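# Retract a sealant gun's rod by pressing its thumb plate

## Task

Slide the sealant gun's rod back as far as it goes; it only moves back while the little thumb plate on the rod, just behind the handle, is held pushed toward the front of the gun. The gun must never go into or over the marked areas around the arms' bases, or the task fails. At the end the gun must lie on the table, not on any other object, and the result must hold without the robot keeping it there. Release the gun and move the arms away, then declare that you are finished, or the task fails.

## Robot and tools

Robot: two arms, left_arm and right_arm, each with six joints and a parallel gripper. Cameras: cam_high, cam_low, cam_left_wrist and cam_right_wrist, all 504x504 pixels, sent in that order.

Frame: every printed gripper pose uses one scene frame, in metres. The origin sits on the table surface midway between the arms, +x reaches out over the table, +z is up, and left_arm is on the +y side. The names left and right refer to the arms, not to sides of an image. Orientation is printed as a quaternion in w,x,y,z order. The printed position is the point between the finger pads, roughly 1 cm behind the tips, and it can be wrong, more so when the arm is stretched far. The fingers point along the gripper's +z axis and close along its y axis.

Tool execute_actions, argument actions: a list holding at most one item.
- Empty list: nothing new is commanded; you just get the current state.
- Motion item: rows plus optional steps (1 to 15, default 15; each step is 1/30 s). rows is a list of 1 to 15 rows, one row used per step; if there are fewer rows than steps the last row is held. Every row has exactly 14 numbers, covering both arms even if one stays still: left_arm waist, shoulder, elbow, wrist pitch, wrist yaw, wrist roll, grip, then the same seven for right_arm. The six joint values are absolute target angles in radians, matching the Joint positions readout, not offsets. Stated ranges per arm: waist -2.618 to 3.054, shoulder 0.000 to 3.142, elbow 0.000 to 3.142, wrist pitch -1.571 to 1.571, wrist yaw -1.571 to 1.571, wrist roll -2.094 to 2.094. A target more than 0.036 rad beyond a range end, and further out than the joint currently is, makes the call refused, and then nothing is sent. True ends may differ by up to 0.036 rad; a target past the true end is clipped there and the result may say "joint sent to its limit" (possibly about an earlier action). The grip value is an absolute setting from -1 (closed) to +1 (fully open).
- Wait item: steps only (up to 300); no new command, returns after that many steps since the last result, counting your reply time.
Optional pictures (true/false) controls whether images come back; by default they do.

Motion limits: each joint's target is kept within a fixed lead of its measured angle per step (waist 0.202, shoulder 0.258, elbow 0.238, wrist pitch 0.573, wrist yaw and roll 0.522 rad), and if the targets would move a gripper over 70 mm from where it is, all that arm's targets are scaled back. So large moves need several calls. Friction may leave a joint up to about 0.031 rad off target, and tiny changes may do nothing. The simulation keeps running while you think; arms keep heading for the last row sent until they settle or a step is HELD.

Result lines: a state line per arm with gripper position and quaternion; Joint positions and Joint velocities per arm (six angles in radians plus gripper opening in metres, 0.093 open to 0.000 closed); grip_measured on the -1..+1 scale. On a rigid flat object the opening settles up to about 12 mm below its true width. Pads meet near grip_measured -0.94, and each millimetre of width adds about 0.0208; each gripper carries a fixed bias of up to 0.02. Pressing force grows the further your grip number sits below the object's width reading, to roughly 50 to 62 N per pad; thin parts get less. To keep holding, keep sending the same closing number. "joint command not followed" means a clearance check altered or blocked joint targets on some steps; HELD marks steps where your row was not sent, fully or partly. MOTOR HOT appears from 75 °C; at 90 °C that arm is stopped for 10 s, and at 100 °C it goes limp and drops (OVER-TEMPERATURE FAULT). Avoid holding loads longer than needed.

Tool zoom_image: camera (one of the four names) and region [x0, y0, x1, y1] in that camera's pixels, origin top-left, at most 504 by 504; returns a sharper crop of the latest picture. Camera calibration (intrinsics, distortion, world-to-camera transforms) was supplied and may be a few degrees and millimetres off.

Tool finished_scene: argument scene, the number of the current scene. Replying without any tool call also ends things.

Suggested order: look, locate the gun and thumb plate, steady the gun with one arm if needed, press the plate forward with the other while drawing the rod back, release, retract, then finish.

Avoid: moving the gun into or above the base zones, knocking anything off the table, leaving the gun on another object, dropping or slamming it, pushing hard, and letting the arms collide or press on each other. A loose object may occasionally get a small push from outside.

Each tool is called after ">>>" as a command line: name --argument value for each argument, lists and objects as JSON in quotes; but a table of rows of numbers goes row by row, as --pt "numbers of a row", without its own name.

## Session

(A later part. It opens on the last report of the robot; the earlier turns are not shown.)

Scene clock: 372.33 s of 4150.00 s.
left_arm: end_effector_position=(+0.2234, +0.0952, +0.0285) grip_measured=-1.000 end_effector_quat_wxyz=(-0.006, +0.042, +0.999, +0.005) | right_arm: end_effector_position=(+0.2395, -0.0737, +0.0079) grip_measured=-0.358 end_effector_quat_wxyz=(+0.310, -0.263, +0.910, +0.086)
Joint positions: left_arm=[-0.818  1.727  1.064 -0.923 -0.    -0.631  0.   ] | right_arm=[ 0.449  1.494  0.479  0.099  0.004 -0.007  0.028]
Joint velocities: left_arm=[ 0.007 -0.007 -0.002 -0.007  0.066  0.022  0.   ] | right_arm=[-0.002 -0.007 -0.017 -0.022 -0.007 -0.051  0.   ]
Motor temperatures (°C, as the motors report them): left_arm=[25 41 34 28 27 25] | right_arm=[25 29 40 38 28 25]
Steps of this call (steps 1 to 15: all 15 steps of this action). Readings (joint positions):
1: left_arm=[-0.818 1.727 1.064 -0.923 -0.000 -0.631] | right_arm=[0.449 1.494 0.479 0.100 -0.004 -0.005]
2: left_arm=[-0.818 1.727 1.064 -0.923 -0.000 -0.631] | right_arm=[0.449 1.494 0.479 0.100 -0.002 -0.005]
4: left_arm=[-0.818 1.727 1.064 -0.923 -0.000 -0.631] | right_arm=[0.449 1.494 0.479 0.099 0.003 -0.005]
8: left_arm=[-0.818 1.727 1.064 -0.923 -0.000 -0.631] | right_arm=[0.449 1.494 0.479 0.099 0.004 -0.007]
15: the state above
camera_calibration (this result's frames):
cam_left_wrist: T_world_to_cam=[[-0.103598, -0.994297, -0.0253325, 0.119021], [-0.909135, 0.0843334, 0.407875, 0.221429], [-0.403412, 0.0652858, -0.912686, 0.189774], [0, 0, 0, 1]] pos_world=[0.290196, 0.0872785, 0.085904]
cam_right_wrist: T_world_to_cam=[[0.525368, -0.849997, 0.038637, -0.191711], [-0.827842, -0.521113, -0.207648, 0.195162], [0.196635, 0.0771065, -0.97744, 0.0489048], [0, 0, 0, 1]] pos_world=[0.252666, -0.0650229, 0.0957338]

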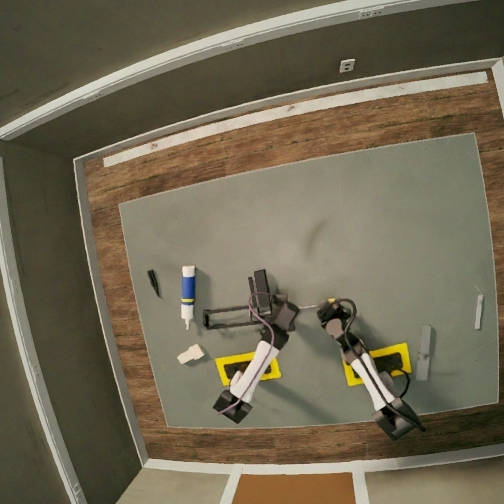

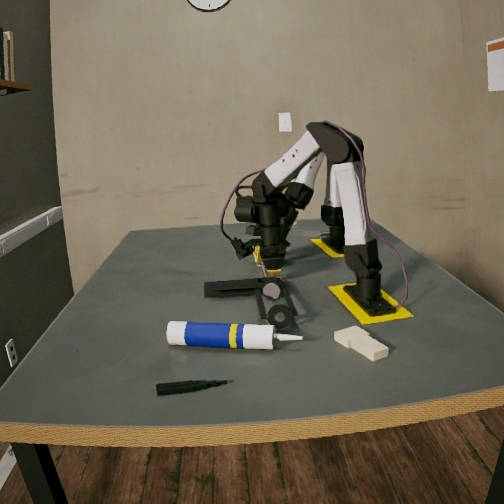

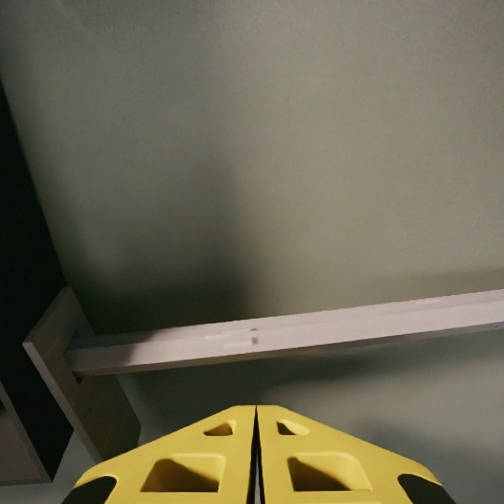

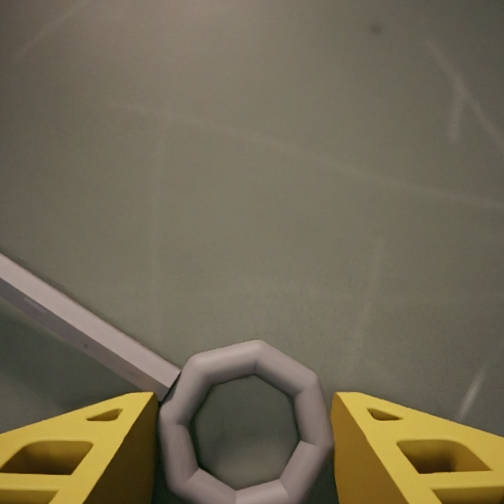

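>>> execute_actions --actions '[{"rows":[[-0.80,1.728,1.04,-0.91,0,-0.625,-1,0.45,1.52,0.49,0.07,0,0,-0.6],[-0.78,1.716,1.028,-0.91,0,-0.605,-1,0.45,1.52,0.49,0.07,0,0,-0.6],[-0.76,1.704,1.014,-0.91,0,-0.585,-1,0.45,1.52,0.49,0.07,0,0,-0.6],[-0.74,1.69,0.998,-0.91,0,-0.565,-1,0.45,1.52,0.49,0.07,0,0,-0.6],[-0.72,1.677,0.98,-0.91,0,-0.545,-1,0.45,1.52,0.49,0.07,0,0,-0.6],[-0.705,1.667,0.967,-0.91,0,-0.53,-1,0.45,1.52,0.49,0.07,0,0,-0.6],[-0.69,1.657,0.955,-0.908,0,-0.515,-1,0.45,1.52,0.49,0.07,0,0,-0.6],[-0.675,1.647,0.946,-0.907,0,-0.50,-1,0.45,1.52,0.49,0.07,0,0,-0.6],[-0.66,1.64,0.94,-0.906,0,-0.485,-1,0.45,1.52,0.49,0.07,0,0,-0.6],[-0.645,1.633,0.933,-0.905,0,-0.47,-1,0.45,1.52,0.49,0.07,0,0,-0.6],[-0.63,1.627,0.926,-0.905,0,-0.455,-1,0.45,1.52,0.49,0.07,0,0,-0.6],[-0.615,1.621,0.92,-0.904,0,-0.44,-1,0.45,1.52,0.49,0.07,0,0,-0.6],[-0.60,1.615,0.914,-0.904,0,-0.425,-1,0.45,1.52,0.49,0.07,0,0,-0.6],[-0.585,1.609,0.908,-0.903,0,-0.41,-1,0.45,1.52,0.49,0.07,0,0,-0.6],[-0.57,1.603,0.902,-0.903,0,-0.395,-1,0.45,1.52,0.49,0.07,0,0,-0.6]],"steps":15}]'

>>> execute_actions --actions '[{"rows":[[-0.56,1.6,0.898,-0.902,0,-0.385,-1,0.45,1.52,0.49,0.07,0,0,-0.6],[-0.55,1.596,0.894,-0.902,0,-0.375,-1,0.45,1.52,0.49,0.07,0,0,-0.6],[-0.54,1.592,0.89,-0.902,0,-0.365,-1,0.45,1.52,0.49,0.07,0,0,-0.6]],"steps":12}]'

Scene clock: 385.50 s of 4150.00 s.
left_arm: end_effector_position=(+0.2335, +0.1319, +0.0342) grip_measured=-1.000 end_effector_quat_wxyz=(-0.004, +0.030, +0.998, -0.054) | right_arm: end_effector_position=(+0.2389, -0.0720, +0.0079) grip_measured=-0.358 end_effector_quat_wxyz=(+0.310, -0.265, +0.909, +0.090)
Joint positions: left_arm=[-0.63   1.613  0.958 -0.871  0.1   -0.469  0.   ] | right_arm=[ 0.45   1.496  0.479  0.102 -0.004 -0.007  0.028]
Joint velocities: left_arm=[ 0.359 -0.208 -0.125  0.081  0.418  0.432  0.   ] | right_arm=[ 0.012  0.042  0.002  0.022 -0.051  0.081 -0.   ]
Motor temperatures (°C, as the motors report them): left_arm=[25 41 33 28 27 25] | right_arm=[25 29 41 38 28 25]
Steps of this call (steps 1 to 15: the robot went on to your last target; steps 16 to 90: nothing new was sent; then 9.67 s passed at rest; steps 91 to 105: all 15 steps of this action). Readings (joint positions):
91: left_arm=[-0.817 1.727 1.064 -0.923 -0.000 -0.631] | right_arm=[0.449 1.494 0.479 0.099 0.004 -0.007]
92: left_arm=[-0.814 1.727 1.062 -0.922 -0.000 -0.628] | right_arm=[0.449 1.494 0.479 0.099 0.004 -0.007]
94: left_arm=[-0.790 1.722 1.046 -0.914 0.001 -0.613] | right_arm=[0.449 1.494 0.479 0.099 0.004 -0.007]
98: left_arm=[-0.718 1.677 0.996 -0.898 0.030 -0.567] | right_arm=[0.450 1.495 0.479 0.101 -0.002 -0.007]
105: the state above
camera_calibration (this result's frames):
cam_left_wrist: T_world_to_cam=[[-0.078926, -0.992606, 0.0922165, 0.146704], [-0.910628, 0.109427, 0.398476, 0.222643], [-0.40562, -0.0525248, -0.912531, 0.212712], [0, 0, 0, 1]] pos_world=[0.300604, 0.132429, 0.0918598]
cam_right_wrist: T_world_to_cam=[[0.530808, -0.846868, 0.0325209, -0.191009], [-0.824936, -0.525094, -0.20918, 0.194632], [0.194224, 0.0842067, -0.977336, 0.049885], [0, 0, 0, 1]] pos_world=[0.252259, -0.0637602, 0.0956793]

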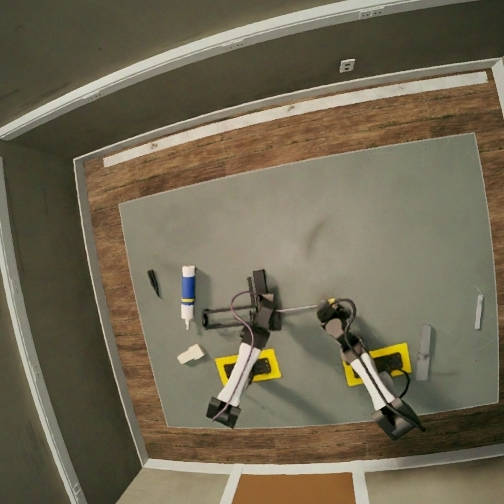

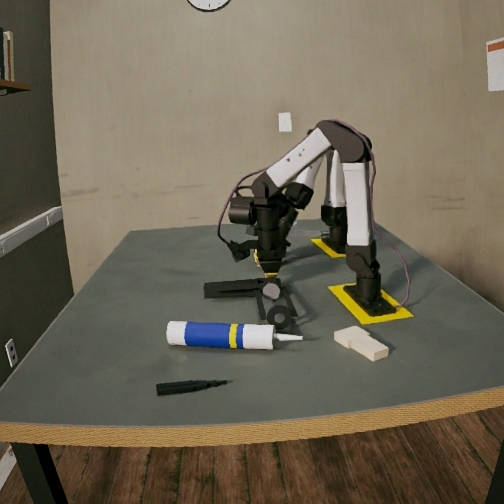

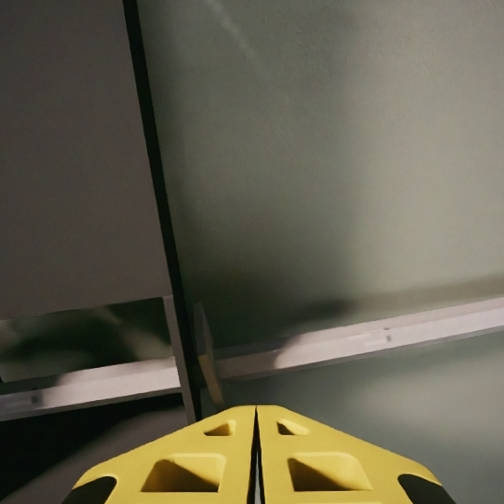

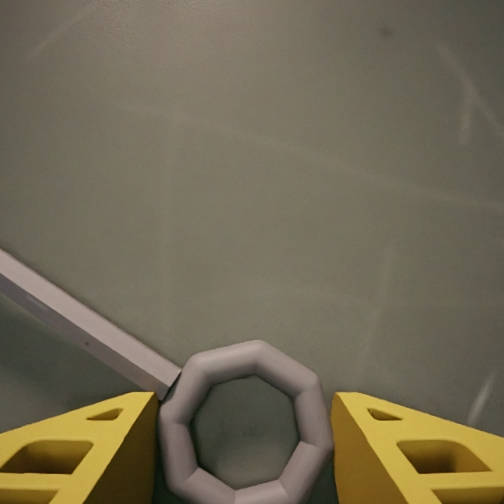

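Scene clock: 385.90 s of 4150.00 s.
left_arm: end_effector_position=(+0.2370, +0.1377, +0.0382) grip_measured=-1.000 end_effector_quat_wxyz=(-0.001, +0.046, +0.996, -0.080) | right_arm: end_effector_position=(+0.2392, -0.0716, +0.0077) grip_measured=-0.358 end_effector_quat_wxyz=(+0.310, -0.265, +0.909, +0.090)
Joint positions: left_arm=[-0.576  1.587  0.942 -0.861  0.146 -0.387  0.   ] | right_arm=[ 0.45   1.498  0.479  0.106 -0.005 -0.007  0.028]
Joint velocities: left_arm=[-0.012  0.007 -0.007 -0.022  0.081  0.022  0.   ] | right_arm=[-0.002  0.007  0.012 -0.081 -0.037  0.037  0.   ]
Motor temperatures (°C, as the motors report them): left_arm=[25 41 33 28 27 25] | right_arm=[25 29 41 38 28 25]
Steps of this call (steps 1 to 12: all 12 steps of this action). Readings (joint positions):
1: left_arm=[-0.618 1.607 0.954 -0.868 0.111 -0.456] | right_arm=[0.450 1.497 0.479 0.104 -0.005 -0.007]
2: left_arm=[-0.606 1.601 0.950 -0.866 0.120 -0.443] | right_arm=[0.450 1.498 0.479 0.105 -0.005 -0.007]
4: left_arm=[-0.587 1.591 0.945 -0.862 0.135 -0.421] | right_arm=[0.450 1.498 0.479 0.106 -0.005 -0.007]
8: left_arm=[-0.576 1.587 0.942 -0.861 0.146 -0.397] | right_arm=[0.450 1.498 0.479 0.106 -0.005 -0.007]
12: the state above
camera_calibration (this result's frames):
cam_left_wrist: T_world_to_cam=[[-0.110283, -0.983541, 0.143124, 0.156651], [-0.909371, 0.157966, 0.384825, 0.217131], [-0.4011, -0.0877137, -0.911825, 0.221851], [0, 0, 0, 1]] pos_world=[0.303713, 0.139233, 0.0963116]
cam_right_wrist: T_world_to_cam=[[0.531384, -0.846541, 0.0316172, -0.190918], [-0.824466, -0.525382, -0.210307, 0.194875], [0.194644, 0.0856862, -0.977124, 0.0496157], [0, 0, 0, 1]] pos_world=[0.252462, -0.0634876, 0.0955006]

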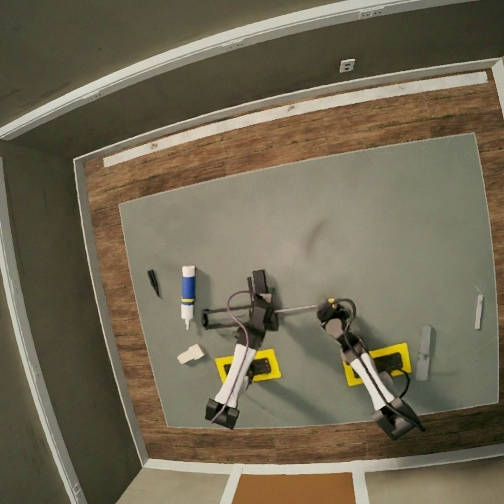

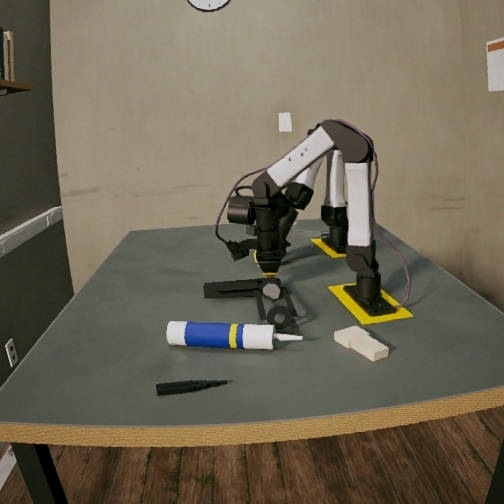

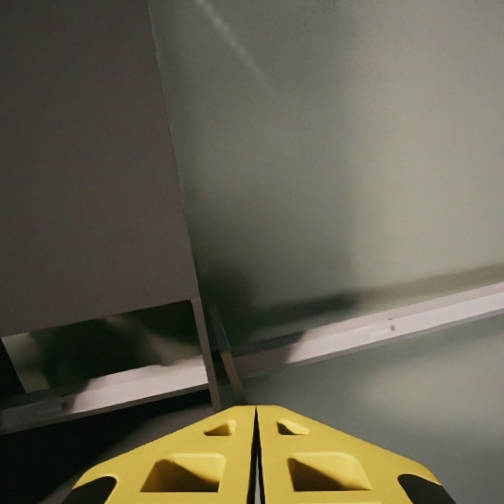

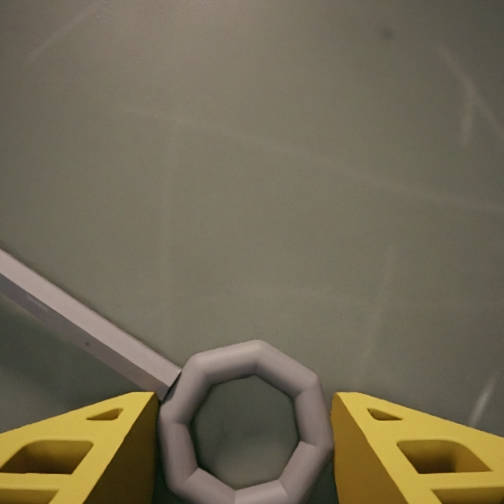

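>>> execute_actions --actions '[{"rows":[[-0.62,1.62,0.93,-0.9,0,-0.44,-1,0.45,1.52,0.49,0.07,0,0,-0.6],[-0.65,1.635,0.95,-0.9,0,-0.47,-1,0.45,1.52,0.49,0.07,0,0,-0.6],[-0.66,1.636,1.0,-0.96,0,-0.47,-1,0.45,1.52,0.49,0.07,0,0,-0.6],[-0.66,1.636,1.07,-1.03,0,-0.47,-1,0.45,1.52,0.49,0.07,0,0,-0.6],[-0.64,1.636,1.14,-1.1,0,-0.47,-1,0.45,1.52,0.49,0.07,0,0,-0.6],[-0.6,1.636,1.22,-1.18,0,-0.43,-1,0.45,1.52,0.49,0.07,0,0,-0.6]],"steps":15}]'

Scene clock: 391.40 s of 4150.00 s.
left_arm: end_effector_position=(+0.2567, +0.1432, +0.0881) grip_measured=-1.000 end_effector_quat_wxyz=(+0.001, +0.036, +0.999, -0.007) | right_arm: end_effector_position=(+0.2395, -0.0721, +0.0077) grip_measured=-0.358 end_effector_quat_wxyz=(+0.310, -0.264, +0.909, +0.089)
Joint positions: left_arm=[-0.607  1.635  1.21  -1.137  0.012 -0.432  0.   ] | right_arm=[ 0.45   1.498  0.479  0.106 -0.002 -0.007  0.028]
Joint velocities: left_arm=[ 0.002 -0.032 -0.017 -0.256 -0.066  0.022  0.   ] | right_arm=[ 0.007 -0.017  0.012  0.022 -0.007 -0.007 -0.   ]
Motor temperatures (°C, as the motors report them): left_arm=[25 41 33 28 27 25] | right_arm=[25 29 42 37 28 25]
Steps of this call (steps 1 to 15: the robot went on to your last target; steps 16 to 90: nothing new was sent; then 2.00 s passed at rest; steps 91 to 105: all 15 steps of this action). Readings (joint positions):
91: left_arm=[-0.583 1.587 0.942 -0.861 0.142 -0.389] | right_arm=[0.450 1.498 0.479 0.106 -0.005 -0.007]
92: left_arm=[-0.599 1.587 0.945 -0.861 0.122 -0.403] | right_arm=[0.450 1.498 0.479 0.106 -0.005 -0.007]
94: left_arm=[-0.636 1.607 0.977 -0.901 0.083 -0.424] | right_arm=[0.450 1.498 0.479 0.106 -0.003 -0.007]
98: left_arm=[-0.625 1.643 1.159 -1.053 0.043 -0.432] | right_arm=[0.450 1.498 0.479 0.106 -0.002 -0.007]
105: the state above
camera_calibration (this result's frames):
cam_left_wrist: T_world_to_cam=[[-0.0908794, -0.99586, -0.00198562, 0.16668], [-0.915173, 0.0827296, 0.394479, 0.226315], [-0.392682, 0.0376672, -0.918903, 0.256241], [0, 0, 0, 1]] pos_world=[0.322886, 0.137615, 0.146515]
cam_right_wrist: T_world_to_cam=[[0.529762, -0.847463, 0.0340318, -0.191129], [-0.825176, -0.524275, -0.210287, 0.195121], [0.196052, 0.0833199, -0.977047, 0.0490899], [0, 0, 0, 1]] pos_world=[0.252638, -0.0637675, 0.0954991]

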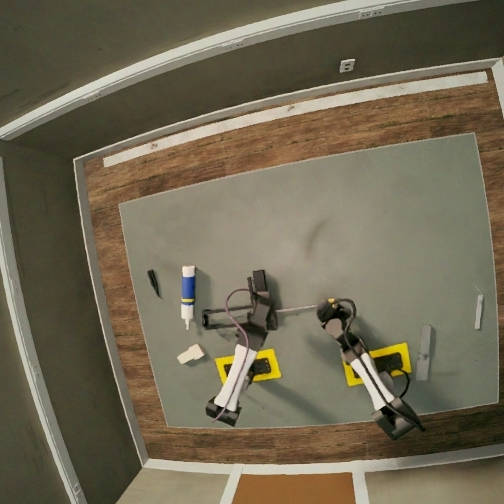

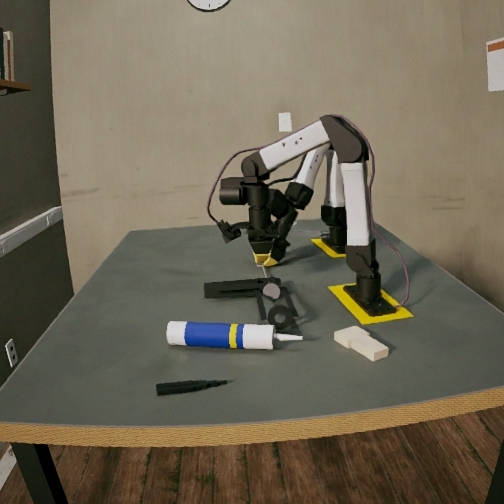

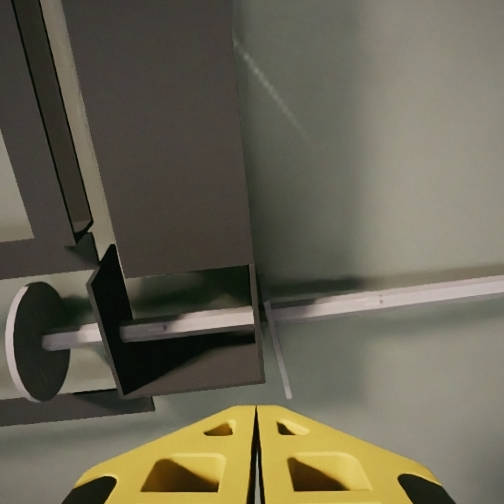

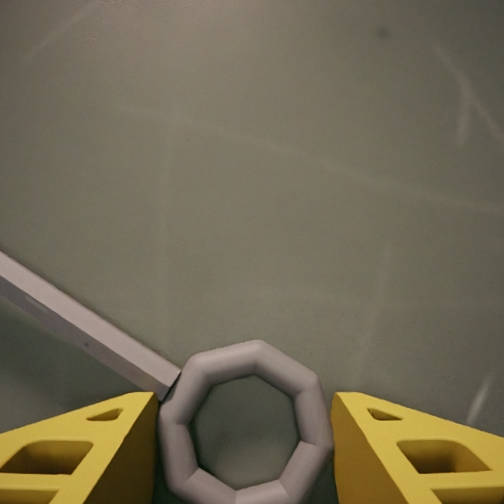

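>>> execute_actions --actions '[{"rows":[[-0.68,1.66,1.2,-1.16,0,-0.5,-1,0.45,1.52,0.49,0.07,0,0,-0.6],[-0.76,1.70,1.2,-1.16,0,-0.58,-1,0.45,1.52,0.49,0.07,0,0,-0.6],[-0.77,1.72,1.2,-1.16,0,-0.59,-1,0.45,1.52,0.49,0.07,0,0,-0.6],[-0.77,1.72,1.2,-1.16,0,-0.59,-1,0.45,1.52,0.49,0.07,0,0,-0.6],[-0.77,1.72,1.2,-1.16,0,-0.59,-1,0.45,1.52,0.49,0.07,0,0,-0.6],[-0.77,1.72,1.15,-1.1,0,-0.59,-1,0.45,1.52,0.49,0.07,0,0,-0.6],[-0.77,1.72,1.10,-1.04,0,-0.59,-1,0.45,1.52,0.49,0.07,0,0,-0.6],[-0.77,1.72,1.05,-0.98,0,-0.59,-1,0.45,1.52,0.49,0.07,0,0,-0.6],[-0.77,1.72,1.0,-0.93,0,-0.59,-1,0.45,1.52,0.49,0.07,0,0,-0.6],[-0.77,1.72,0.975,-0.9,0,-0.59,-1,0.45,1.52,0.49,0.07,0,0,-0.6]],"steps":15}]'

>>> execute_actions --actions '[{"rows":[[-0.77,1.72,0.975,-0.9,0,-0.59,-1,0.45,1.52,0.49,0.07,0,0,-0.6]],"steps":8}]'

Scene clock: 405.13 s of 4150.00 s.
left_arm: end_effector_position=(+0.2094, +0.1177, +0.0203) grip_measured=-1.000 end_effector_quat_wxyz=(-0.039, +0.050, +0.998, +0.018) | right_arm: end_effector_position=(+0.2395, -0.0718, +0.0077) grip_measured=-0.358 end_effector_quat_wxyz=(+0.311, -0.266, +0.908, +0.088)
Joint positions: left_arm=[-0.777  1.712  1.007 -0.95   0.017 -0.574  0.   ] | right_arm=[ 0.451  1.498  0.479  0.107 -0.001 -0.01   0.028]
Joint velocities: left_arm=[ 0.002 -0.002 -0.09   0.212 -0.081 -0.081  0.   ] | right_arm=[-0.012  0.007  0.012  0.066  0.007  0.066  0.   ]
Motor temperatures (°C, as the motors report them): left_arm=[25 41 34 28 27 25] | right_arm=[25 29 42 37 28 25]
Steps of this call (steps 1 to 30: the robot went on to your last target; steps 31 to 90: nothing new was sent; then 10.23 s passed at rest; steps 91 to 105: all 15 steps of this action). Readings (joint positions):
91: left_arm=[-0.613 1.637 1.210 -1.167 0.003 -0.442] | right_arm=[0.450 1.498 0.479 0.106 -0.002 -0.007]
92: left_arm=[-0.638 1.643 1.210 -1.167 -0.005 -0.465] | right_arm=[0.450 1.498 0.479 0.106 -0.002 -0.007]
94: left_arm=[-0.717 1.676 1.210 -1.166 -0.005 -0.507] | right_arm=[0.450 1.498 0.479 0.106 -0.002 -0.007]
98: left_arm=[-0.777 1.710 1.147 -1.098 0.005 -0.549] | right_arm=[0.450 1.498 0.479 0.106 -0.002 -0.007]
105: the state above
camera_calibration (this result's frames):
cam_left_wrist: T_world_to_cam=[[-0.120612, -0.991612, -0.0464623, 0.143471], [-0.878805, 0.0848888, 0.46957, 0.202481], [-0.461687, 0.097467, -0.881672, 0.182933], [0, 0, 0, 1]] pos_world=[0.279703, 0.107249, 0.0728739]
cam_right_wrist: T_world_to_cam=[[0.532109, -0.845876, 0.0368023, -0.191417], [-0.823226, -0.527041, -0.211014, 0.194648], [0.197888, 0.0819858, -0.97679, 0.0485714], [0, 0, 0, 1]] pos_world=[0.252482, -0.0633093, 0.0955621]

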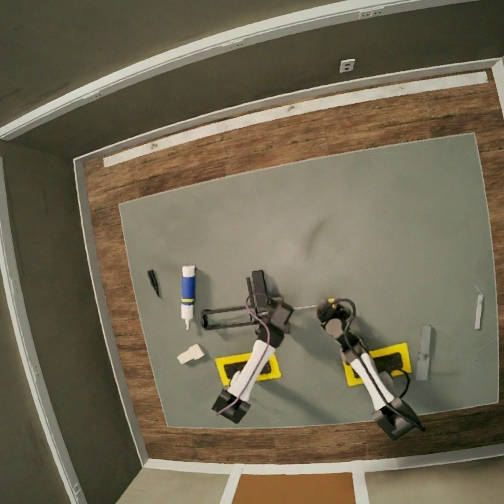

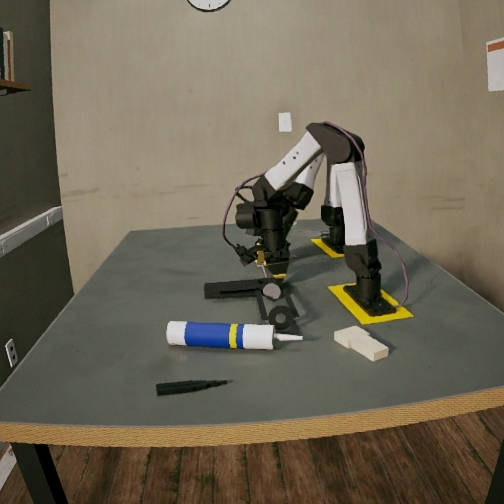

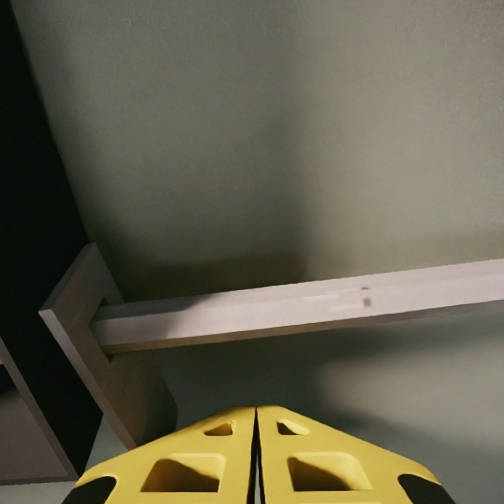

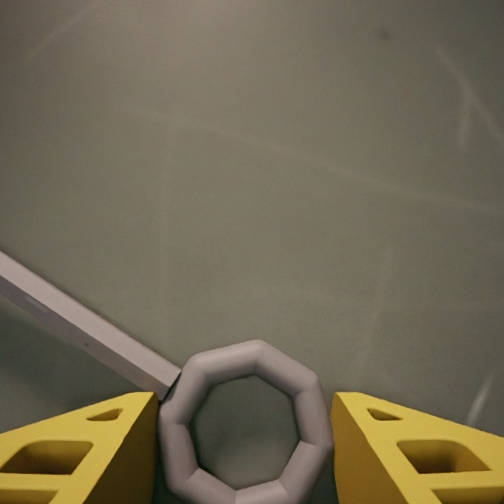

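Scene clock: 405.40 s of 4150.00 s.
left_arm: end_effector_position=(+0.2129, +0.1149, +0.0184) grip_measured=-1.000 end_effector_quat_wxyz=(-0.030, +0.046, +0.998, +0.011) | right_arm: end_effector_position=(+0.2395, -0.0718, +0.0077) grip_measured=-0.358 end_effector_quat_wxyz=(+0.311, -0.266, +0.908, +0.088)
Joint positions: left_arm=[-0.777  1.712  1.    -0.921  0.017 -0.581  0.   ] | right_arm=[ 0.451  1.498  0.479  0.107 -0.001 -0.01   0.028]
Joint velocities: left_arm=[-0.002 -0.002 -0.027  0.051 -0.066 -0.051  0.   ] | right_arm=[-0.027 -0.012  0.002 -0.007 -0.022  0.081 -0.   ]
Motor temperatures (°C, as the motors report them): left_arm=[25 41 34 28 27 25] | right_arm=[25 29 42 37 28 25]
Steps of this call (steps 1 to 8: all 8 steps of this action). Readings (joint positions):
1: left_arm=[-0.777 1.712 1.005 -0.943 0.017 -0.576] | right_arm=[0.451 1.498 0.479 0.107 -0.001 -0.010]
2: left_arm=[-0.777 1.712 1.004 -0.938 0.017 -0.577] | right_arm=[0.451 1.498 0.479 0.107 -0.001 -0.010]
4: left_arm=[-0.777 1.712 1.002 -0.930 0.017 -0.579] | right_arm=[0.451 1.498 0.479 0.107 -0.001 -0.010]
8: the state above
camera_calibration (this result's frames):
cam_left_wrist: T_world_to_cam=[[-0.113102, -0.992957, -0.0352647, 0.139334], [-0.887462, 0.0849979, 0.452975, 0.208904], [-0.446787, 0.0825283, -0.890825, 0.181861], [0, 0, 0, 1]] pos_world=[0.282407, 0.105588, 0.0722913]
cam_right_wrist: T_world_to_cam=[[0.532109, -0.845876, 0.0368023, -0.191417], [-0.823226, -0.527041, -0.211014, 0.194648], [0.197888, 0.0819858, -0.97679, 0.0485714], [0, 0, 0, 1]] pos_world=[0.252482, -0.0633093, 0.0955621]

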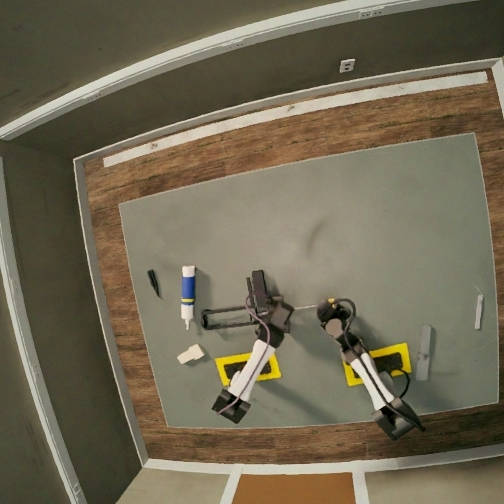

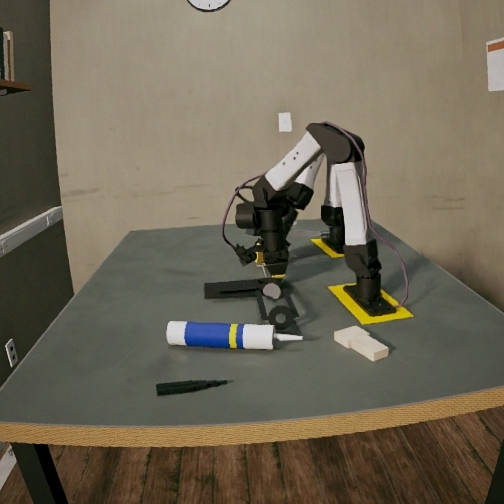

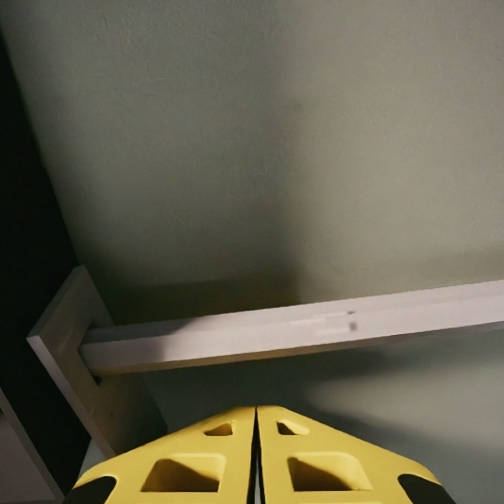

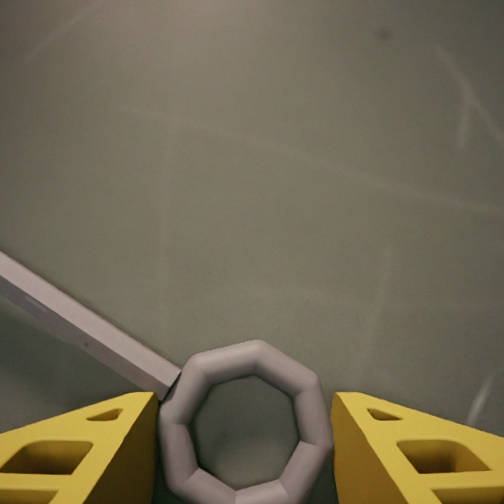

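>>> execute_actions --actions '[{"rows":[[-0.755,1.71,0.97,-0.9,0,-0.575,-1,0.45,1.52,0.49,0.07,0,0,-0.6],[-0.74,1.70,0.962,-0.9,0,-0.56,-1,0.45,1.52,0.49,0.07,0,0,-0.6],[-0.725,1.69,0.954,-0.9,0,-0.545,-1,0.45,1.52,0.49,0.07,0,0,-0.6],[-0.71,1.68,0.946,-0.9,0,-0.53,-1,0.45,1.52,0.49,0.07,0,0,-0.6],[-0.695,1.67,0.938,-0.9,0,-0.515,-1,0.45,1.52,0.49,0.07,0,0,-0.6],[-0.68,1.66,0.93,-0.9,0,-0.50,-1,0.45,1.52,0.49,0.07,0,0,-0.6],[-0.665,1.65,0.922,-0.9,0,-0.485,-1,0.45,1.52,0.49,0.07,0,0,-0.6],[-0.65,1.64,0.914,-0.9,0,-0.47,-1,0.45,1.52,0.49,0.07,0,0,-0.6],[-0.635,1.63,0.906,-0.9,0,-0.455,-1,0.45,1.52,0.49,0.07,0,0,-0.6],[-0.62,1.62,0.898,-0.9,0,-0.44,-1,0.45,1.52,0.49,0.07,0,0,-0.6],[-0.605,1.612,0.89,-0.9,0,-0.425,-1,0.45,1.52,0.49,0.07,0,0,-0.6],[-0.59,1.604,0.882,-0.9,0,-0.41,-1,0.45,1.52,0.49,0.07,0,0,-0.6],[-0.575,1.596,0.874,-0.9,0,-0.395,-1,0.45,1.52,0.49,0.07,0,0,-0.6],[-0.56,1.59,0.868,-0.9,0,-0.38,-1,0.45,1.52,0.49,0.07,0,0,-0.6],[-0.545,1.584,0.862,-0.9,0,-0.365,-1,0.45,1.52,0.49,0.07,0,0,-0.6]],"steps":15}]'

>>> execute_actions --actions '[{"rows":[[-0.53,1.578,0.856,-0.9,0,-0.35,-1,0.45,1.52,0.49,0.07,0,0,-0.6],[-0.515,1.572,0.85,-0.9,0,-0.335,-1,0.45,1.52,0.49,0.07,0,0,-0.6],[-0.50,1.566,0.844,-0.9,0,-0.32,-1,0.45,1.52,0.49,0.07,0,0,-0.6]],"steps":12}]'

Scene clock: 419.57 s of 4150.00 s.
left_arm: end_effector_position=(+0.2280, +0.1347, +0.0327) grip_measured=-1.000 end_effector_quat_wxyz=(-0.010, +0.036, +0.997, -0.071) | right_arm: end_effector_position=(+0.2392, -0.0708, +0.0079) grip_measured=-0.358 end_effector_quat_wxyz=(+0.310, -0.266, +0.908, +0.092)
Joint positions: left_arm=[-0.609  1.59   0.924 -0.858  0.135 -0.439  0.   ] | right_arm=[ 0.451  1.498  0.479  0.108 -0.007 -0.007  0.028]
Joint velocities: left_arm=[ 0.374 -0.256 -0.154  0.183  0.227  0.388  0.   ] | right_arm=[-0.022 -0.002 -0.007  0.066 -0.037  0.051  0.001]
Motor temperatures (°C, as the motors report them): left_arm=[25 41 33 28 27 25] | right_arm=[25 29 43 37 28 25]
Steps of this call (steps 1 to 15: the robot went on to your last target; steps 16 to 90: nothing new was sent; then 10.67 s passed at rest; steps 91 to 105: all 15 steps of this action). Readings (joint positions):
91: left_arm=[-0.776 1.712 0.999 -0.917 0.017 -0.582] | right_arm=[0.451 1.498 0.479 0.107 -0.001 -0.010]
92: left_arm=[-0.773 1.712 0.998 -0.916 0.019 -0.581] | right_arm=[0.451 1.498 0.479 0.107 -0.001 -0.010]
94: left_arm=[-0.759 1.704 0.990 -0.909 0.037 -0.571] | right_arm=[0.451 1.498 0.479 0.107 -0.002 -0.010]
98: left_arm=[-0.708 1.664 0.965 -0.887 0.077 -0.534] | right_arm=[0.451 1.498 0.479 0.107 -0.005 -0.008]
105: the state above
camera_calibration (this result's frames):
cam_left_wrist: T_world_to_cam=[[-0.0888434, -0.988122, 0.12539, 0.149802], [-0.904559, 0.132744, 0.405158, 0.213082], [-0.41699, -0.0774269, -0.905607, 0.214984], [0, 0, 0, 1]] pos_world=[0.295701, 0.136383, 0.0895755]
cam_right_wrist: T_world_to_cam=[[0.533314, -0.845381, 0.0301144, -0.190597], [-0.823078, -0.526802, -0.212185, 0.194898], [0.195241, 0.0883746, -0.976765, 0.0498166], [0, 0, 0, 1]] pos_world=[0.252337, -0.062857, 0.0957531]

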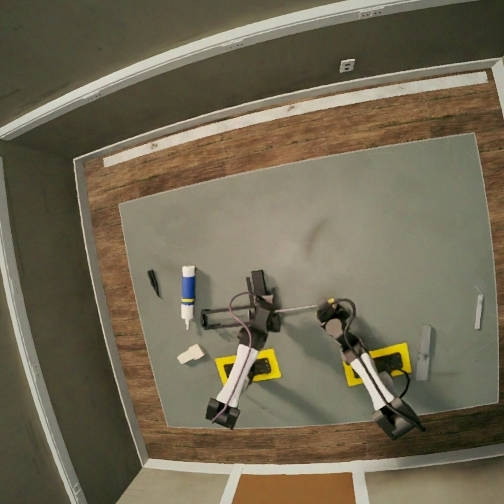

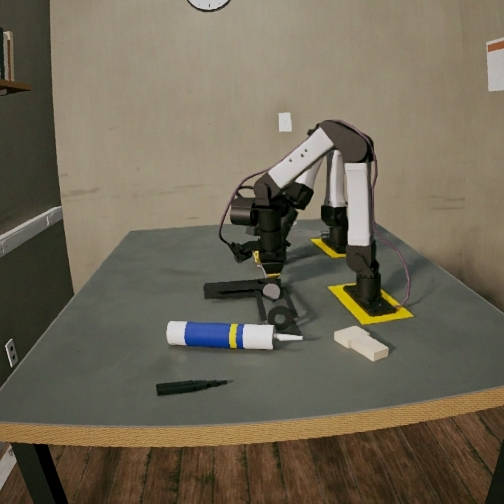

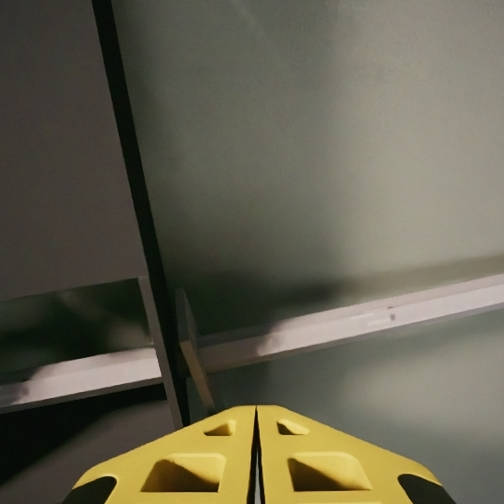

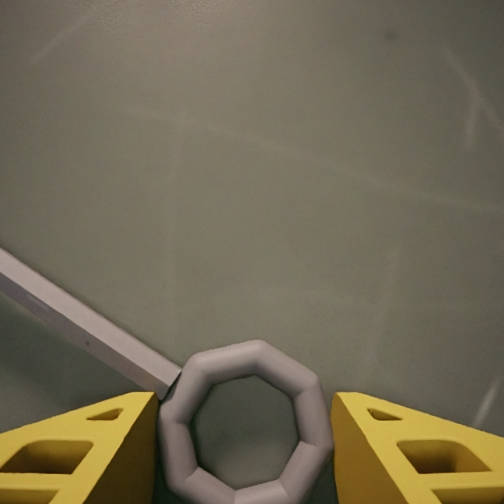

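Scene clock: 419.97 s of 4150.00 s.
left_arm: end_effector_position=(+0.2313, +0.1429, +0.0375) grip_measured=-1.000 end_effector_quat_wxyz=(-0.004, +0.052, +0.994, -0.100) | right_arm: end_effector_position=(+0.2390, -0.0695, +0.0078) grip_measured=-0.358 end_effector_quat_wxyz=(+0.311, -0.266, +0.908, +0.093)
Joint positions: left_arm=[-0.542  1.555  0.903 -0.849  0.189 -0.341  0.   ] | right_arm=[ 0.454  1.501  0.479  0.112 -0.008 -0.004  0.028]
Joint velocities: left_arm=[ 0.007 -0.012 -0.017  0.022 -0.037 -0.007  0.   ] | right_arm=[ 0.002  0.002 -0.017  0.037  0.022 -0.066 -0.001]
Motor temperatures (°C, as the motors report them): left_arm=[25 41 33 28 27 25] | right_arm=[25 29 43 37 28 25]
Steps of this call (steps 1 to 12: all 12 steps of this action). Readings (joint positions):
1: left_arm=[-0.596 1.582 0.919 -0.856 0.145 -0.423] | right_arm=[0.452 1.498 0.479 0.109 -0.008 -0.007]
2: left_arm=[-0.583 1.575 0.915 -0.853 0.154 -0.408] | right_arm=[0.453 1.498 0.479 0.109 -0.008 -0.006]
4: left_arm=[-0.557 1.562 0.906 -0.850 0.174 -0.381] | right_arm=[0.454 1.500 0.479 0.111 -0.008 -0.005]
8: left_arm=[-0.542 1.555 0.903 -0.849 0.188 -0.353] | right_arm=[0.454 1.501 0.479 0.112 -0.008 -0.004]
12: the state above
camera_calibration (this result's frames):
cam_left_wrist: T_world_to_cam=[[-0.121934, -0.975503, 0.183101, 0.161316], [-0.904119, 0.185279, 0.385019, 0.206209], [-0.409512, -0.118598, -0.904563, 0.225444], [0, 0, 0, 1]] pos_world=[0.298429, 0.145895, 0.0949966]
cam_right_wrist: T_world_to_cam=[[0.534445, -0.84476, 0.0273447, -0.189604], [-0.822345, -0.527193, -0.214049, 0.195246], [0.195236, 0.0919106, -0.97644, 0.0498973], [0, 0, 0, 1]] pos_world=[0.252151, -0.0618242, 0.0956985]

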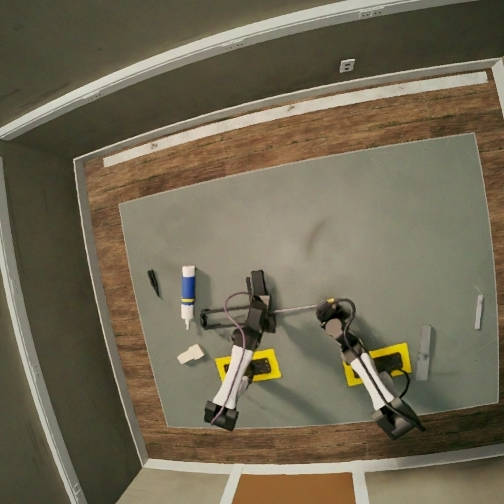

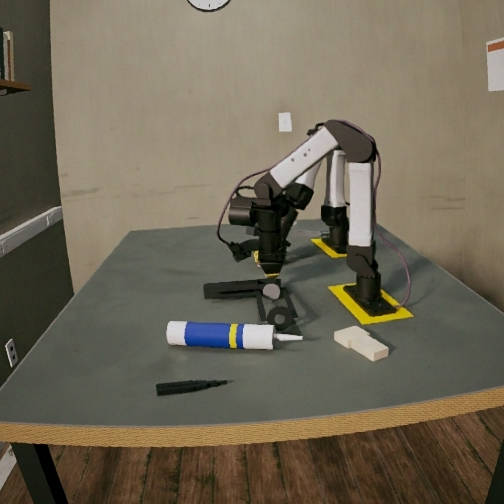

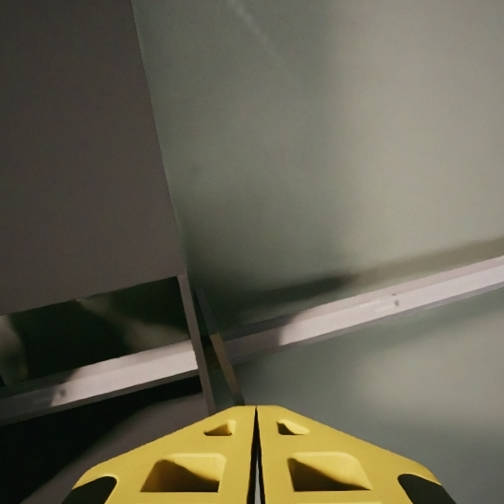

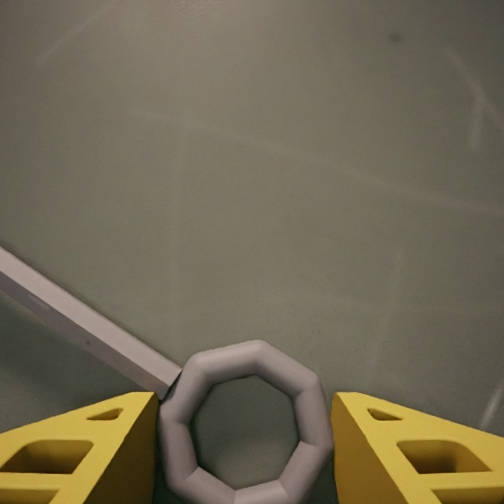

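>>> execute_actions --actions '[{"rows":[[-0.50,1.57,0.844,-0.9,-0.05,-0.32,-1,0.45,1.52,0.49,0.07,0,0,-0.6],[-0.50,1.575,0.84,-0.9,-0.1,-0.32,-1,0.45,1.52,0.49,0.07,0,0,-0.6],[-0.49,1.58,0.84,-0.9,-0.15,-0.31,-1,0.45,1.52,0.49,0.07,0,0,-0.6],[-0.48,1.58,0.84,-0.9,-0.2,-0.30,-1,0.45,1.52,0.49,0.07,0,0,-0.6],[-0.47,1.58,0.84,-0.9,-0.25,-0.29,-1,0.45,1.52,0.49,0.07,0,0,-0.6],[-0.46,1.58,0.84,-0.9,-0.3,-0.28,-1,0.45,1.52,0.49,0.07,0,0,-0.6]],"steps":15}]'

Scene clock: 426.70 s of 4150.00 s.
left_arm: end_effector_position=(+0.2419, +0.1646, +0.0371) grip_measured=-1.000 end_effector_quat_wxyz=(+0.023, +0.064, +0.997, -0.045) | right_arm: end_effector_position=(+0.2343, -0.0524, +0.0116) grip_measured=-0.375 end_effector_quat_wxyz=(+0.312, -0.277, +0.899, +0.134)
Joint positions: left_arm=[-0.528  1.546  0.903 -0.852  0.067 -0.3    0.   ] | right_arm=[ 0.468  1.506  0.479  0.146 -0.083  0.008  0.027]
Joint velocities: left_arm=[ 0.002 -0.012 -0.012 -0.007 -0.125 -0.007  0.   ] | right_arm=[-0.002 -0.007 -0.007  0.095 -0.051 -0.022  0.   ]
Motor temperatures (°C, as the motors report them): left_arm=[25 40 33 28 28 25] | right_arm=[25 29 43 37 28 25]
Steps of this call (steps 1 to 15: the robot went on to your last target; steps 16 to 90: nothing new was sent; then 3.23 s passed at rest; steps 91 to 105: all 15 steps of this action). Readings (joint positions):
91: left_arm=[-0.542 1.555 0.903 -0.849 0.187 -0.334] | right_arm=[0.454 1.501 0.479 0.112 -0.008 -0.004]
92: left_arm=[-0.542 1.555 0.903 -0.849 0.184 -0.334] | right_arm=[0.454 1.501 0.479 0.113 -0.009 -0.004]
94: left_arm=[-0.542 1.555 0.903 -0.850 0.168 -0.331] | right_arm=[0.456 1.501 0.479 0.116 -0.015 -0.003]
98: left_arm=[-0.532 1.551 0.903 -0.852 0.105 -0.312] | right_arm=[0.464 1.506 0.479 0.128 -0.061 0.003]
105: the state above
camera_calibration (this result's frames):
cam_left_wrist: T_world_to_cam=[[-0.147437, -0.986691, 0.0685795, 0.196096], [-0.923997, 0.16214, 0.346324, 0.222006], [-0.352835, -0.0123063, -0.935605, 0.201923], [0, 0, 0, 1]] pos_world=[0.30529, 0.159975, 0.0985859]
cam_right_wrist: T_world_to_cam=[[0.576199, -0.816436, -0.0377763, -0.180285], [-0.798013, -0.552009, -0.24179, 0.194532], [0.176553, 0.169465, -0.969593, 0.0613164], [0, 0, 0, 1]] pos_world=[0.248293, -0.0501992, 0.0996772]

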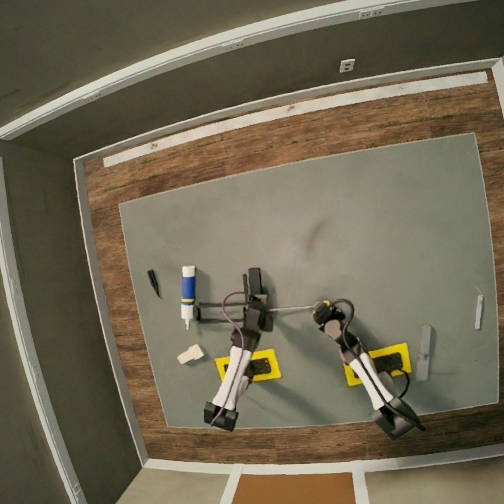

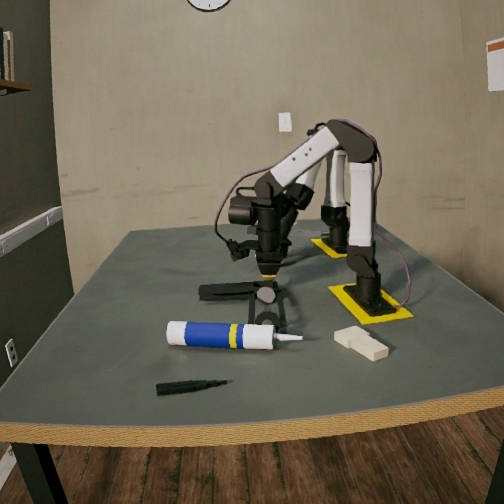

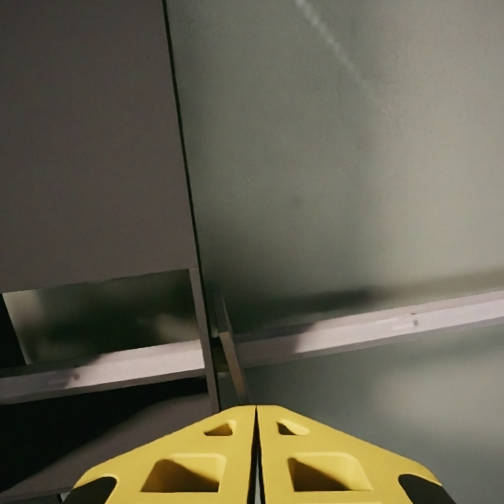

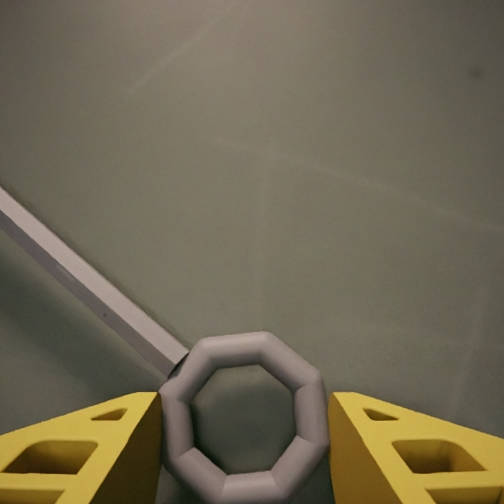

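>>> execute_actions --actions '[{"rows":[[-0.56,1.58,0.88,-0.9,-0.1,-0.38,-1,0.46,1.52,0.49,0.07,0,0,-0.6],[-0.62,1.62,0.92,-0.9,0,-0.44,-1,0.46,1.52,0.49,0.07,0,0,-0.6],[-0.68,1.66,0.95,-0.9,0,-0.5,-1,0.46,1.52,0.49,0.07,0,0,-0.6],[-0.73,1.70,0.96,-0.9,0,-0.55,-1,0.46,1.52,0.49,0.07,0,0,-0.6],[-0.73,1.715,0.965,-0.9,0,-0.55,-1,0.46,1.52,0.49,0.07,0,0,-0.6]],"steps":15}]'

Scene clock: 443.30 s of 4150.00 s.
left_arm: end_effector_position=(+0.2160, +0.1293, +0.0102) grip_measured=-1.000 end_effector_quat_wxyz=(-0.029, +0.050, +0.998, +0.013) | right_arm: end_effector_position=(+0.2325, -0.0555, +0.0088) grip_measured=-0.375 end_effector_quat_wxyz=(+0.306, -0.276, +0.903, +0.126)
Joint positions: left_arm=[-0.731  1.706  0.956 -0.885  0.009 -0.528  0.   ] | right_arm=[ 0.47   1.506  0.479  0.128 -0.069  0.009  0.027]
Joint velocities: left_arm=[-0.002 -0.017 -0.002 -0.037 -0.037 -0.095  0.   ] | right_arm=[-0.007  0.007 -0.007  0.051 -0.037  0.007 -0.   ]
Motor temperatures (°C, as the motors report them): left_arm=[26 39 32 28 36 25] | right_arm=[25 30 44 35 28 25]
Steps of this call (steps 1 to 15: the robot went on to your last target; steps 16 to 90: nothing new was sent; then 13.10 s passed at rest; steps 91 to 105: all 15 steps of this action). Readings (joint positions):
91: left_arm=[-0.536 1.546 0.903 -0.852 0.067 -0.309] | right_arm=[0.469 1.506 0.479 0.148 -0.083 0.008]
92: left_arm=[-0.554 1.550 0.908 -0.854 0.057 -0.331] | right_arm=[0.470 1.506 0.479 0.145 -0.079 0.008]
94: left_arm=[-0.625 1.600 0.932 -0.864 0.032 -0.396] | right_arm=[0.470 1.506 0.479 0.130 -0.069 0.009]
98: left_arm=[-0.731 1.706 0.954 -0.874 0.020 -0.481] | right_arm=[0.470 1.506 0.479 0.128 -0.069 0.009]
105: the state above
camera_calibration (this result's frames):
cam_left_wrist: T_world_to_cam=[[-0.1202, -0.991976, -0.0391943, 0.155203], [-0.88785, 0.0897519, 0.451294, 0.213555], [-0.444155, 0.0890444, -0.891514, 0.173344], [0, 0, 0, 1]] pos_world=[0.285252, 0.119355, 0.0642455]
cam_right_wrist: T_world_to_cam=[[0.569525, -0.821485, -0.02836, -0.180688], [-0.804472, -0.549984, -0.224372, 0.19215], [0.16872, 0.1506, -0.974091, 0.0602519], [0, 0, 0, 1]] pos_world=[0.247319, -0.0518271, 0.0966795]

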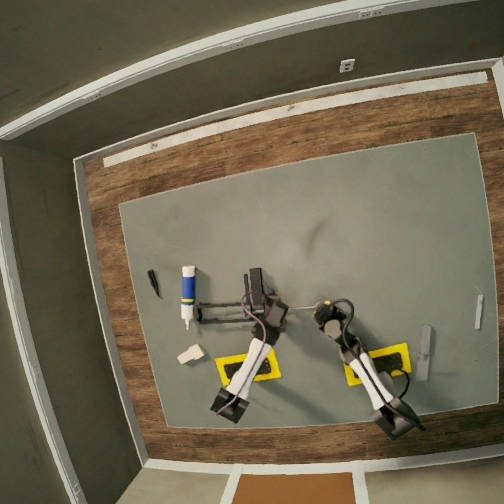

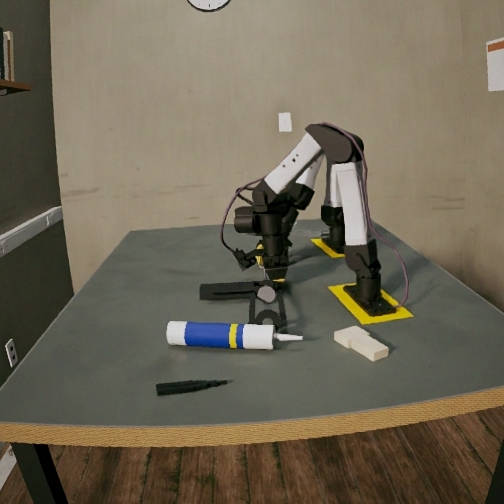

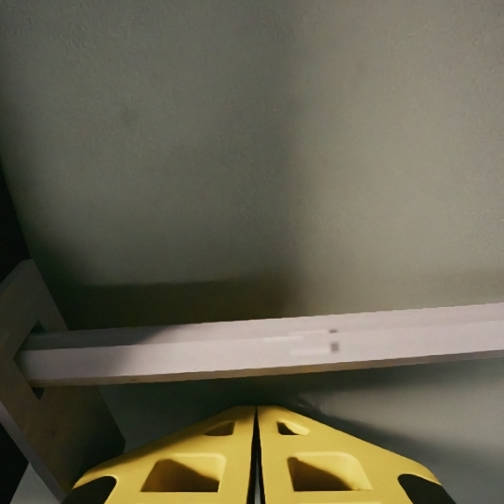

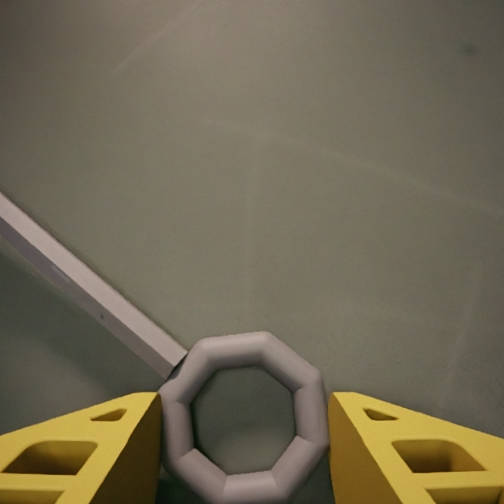

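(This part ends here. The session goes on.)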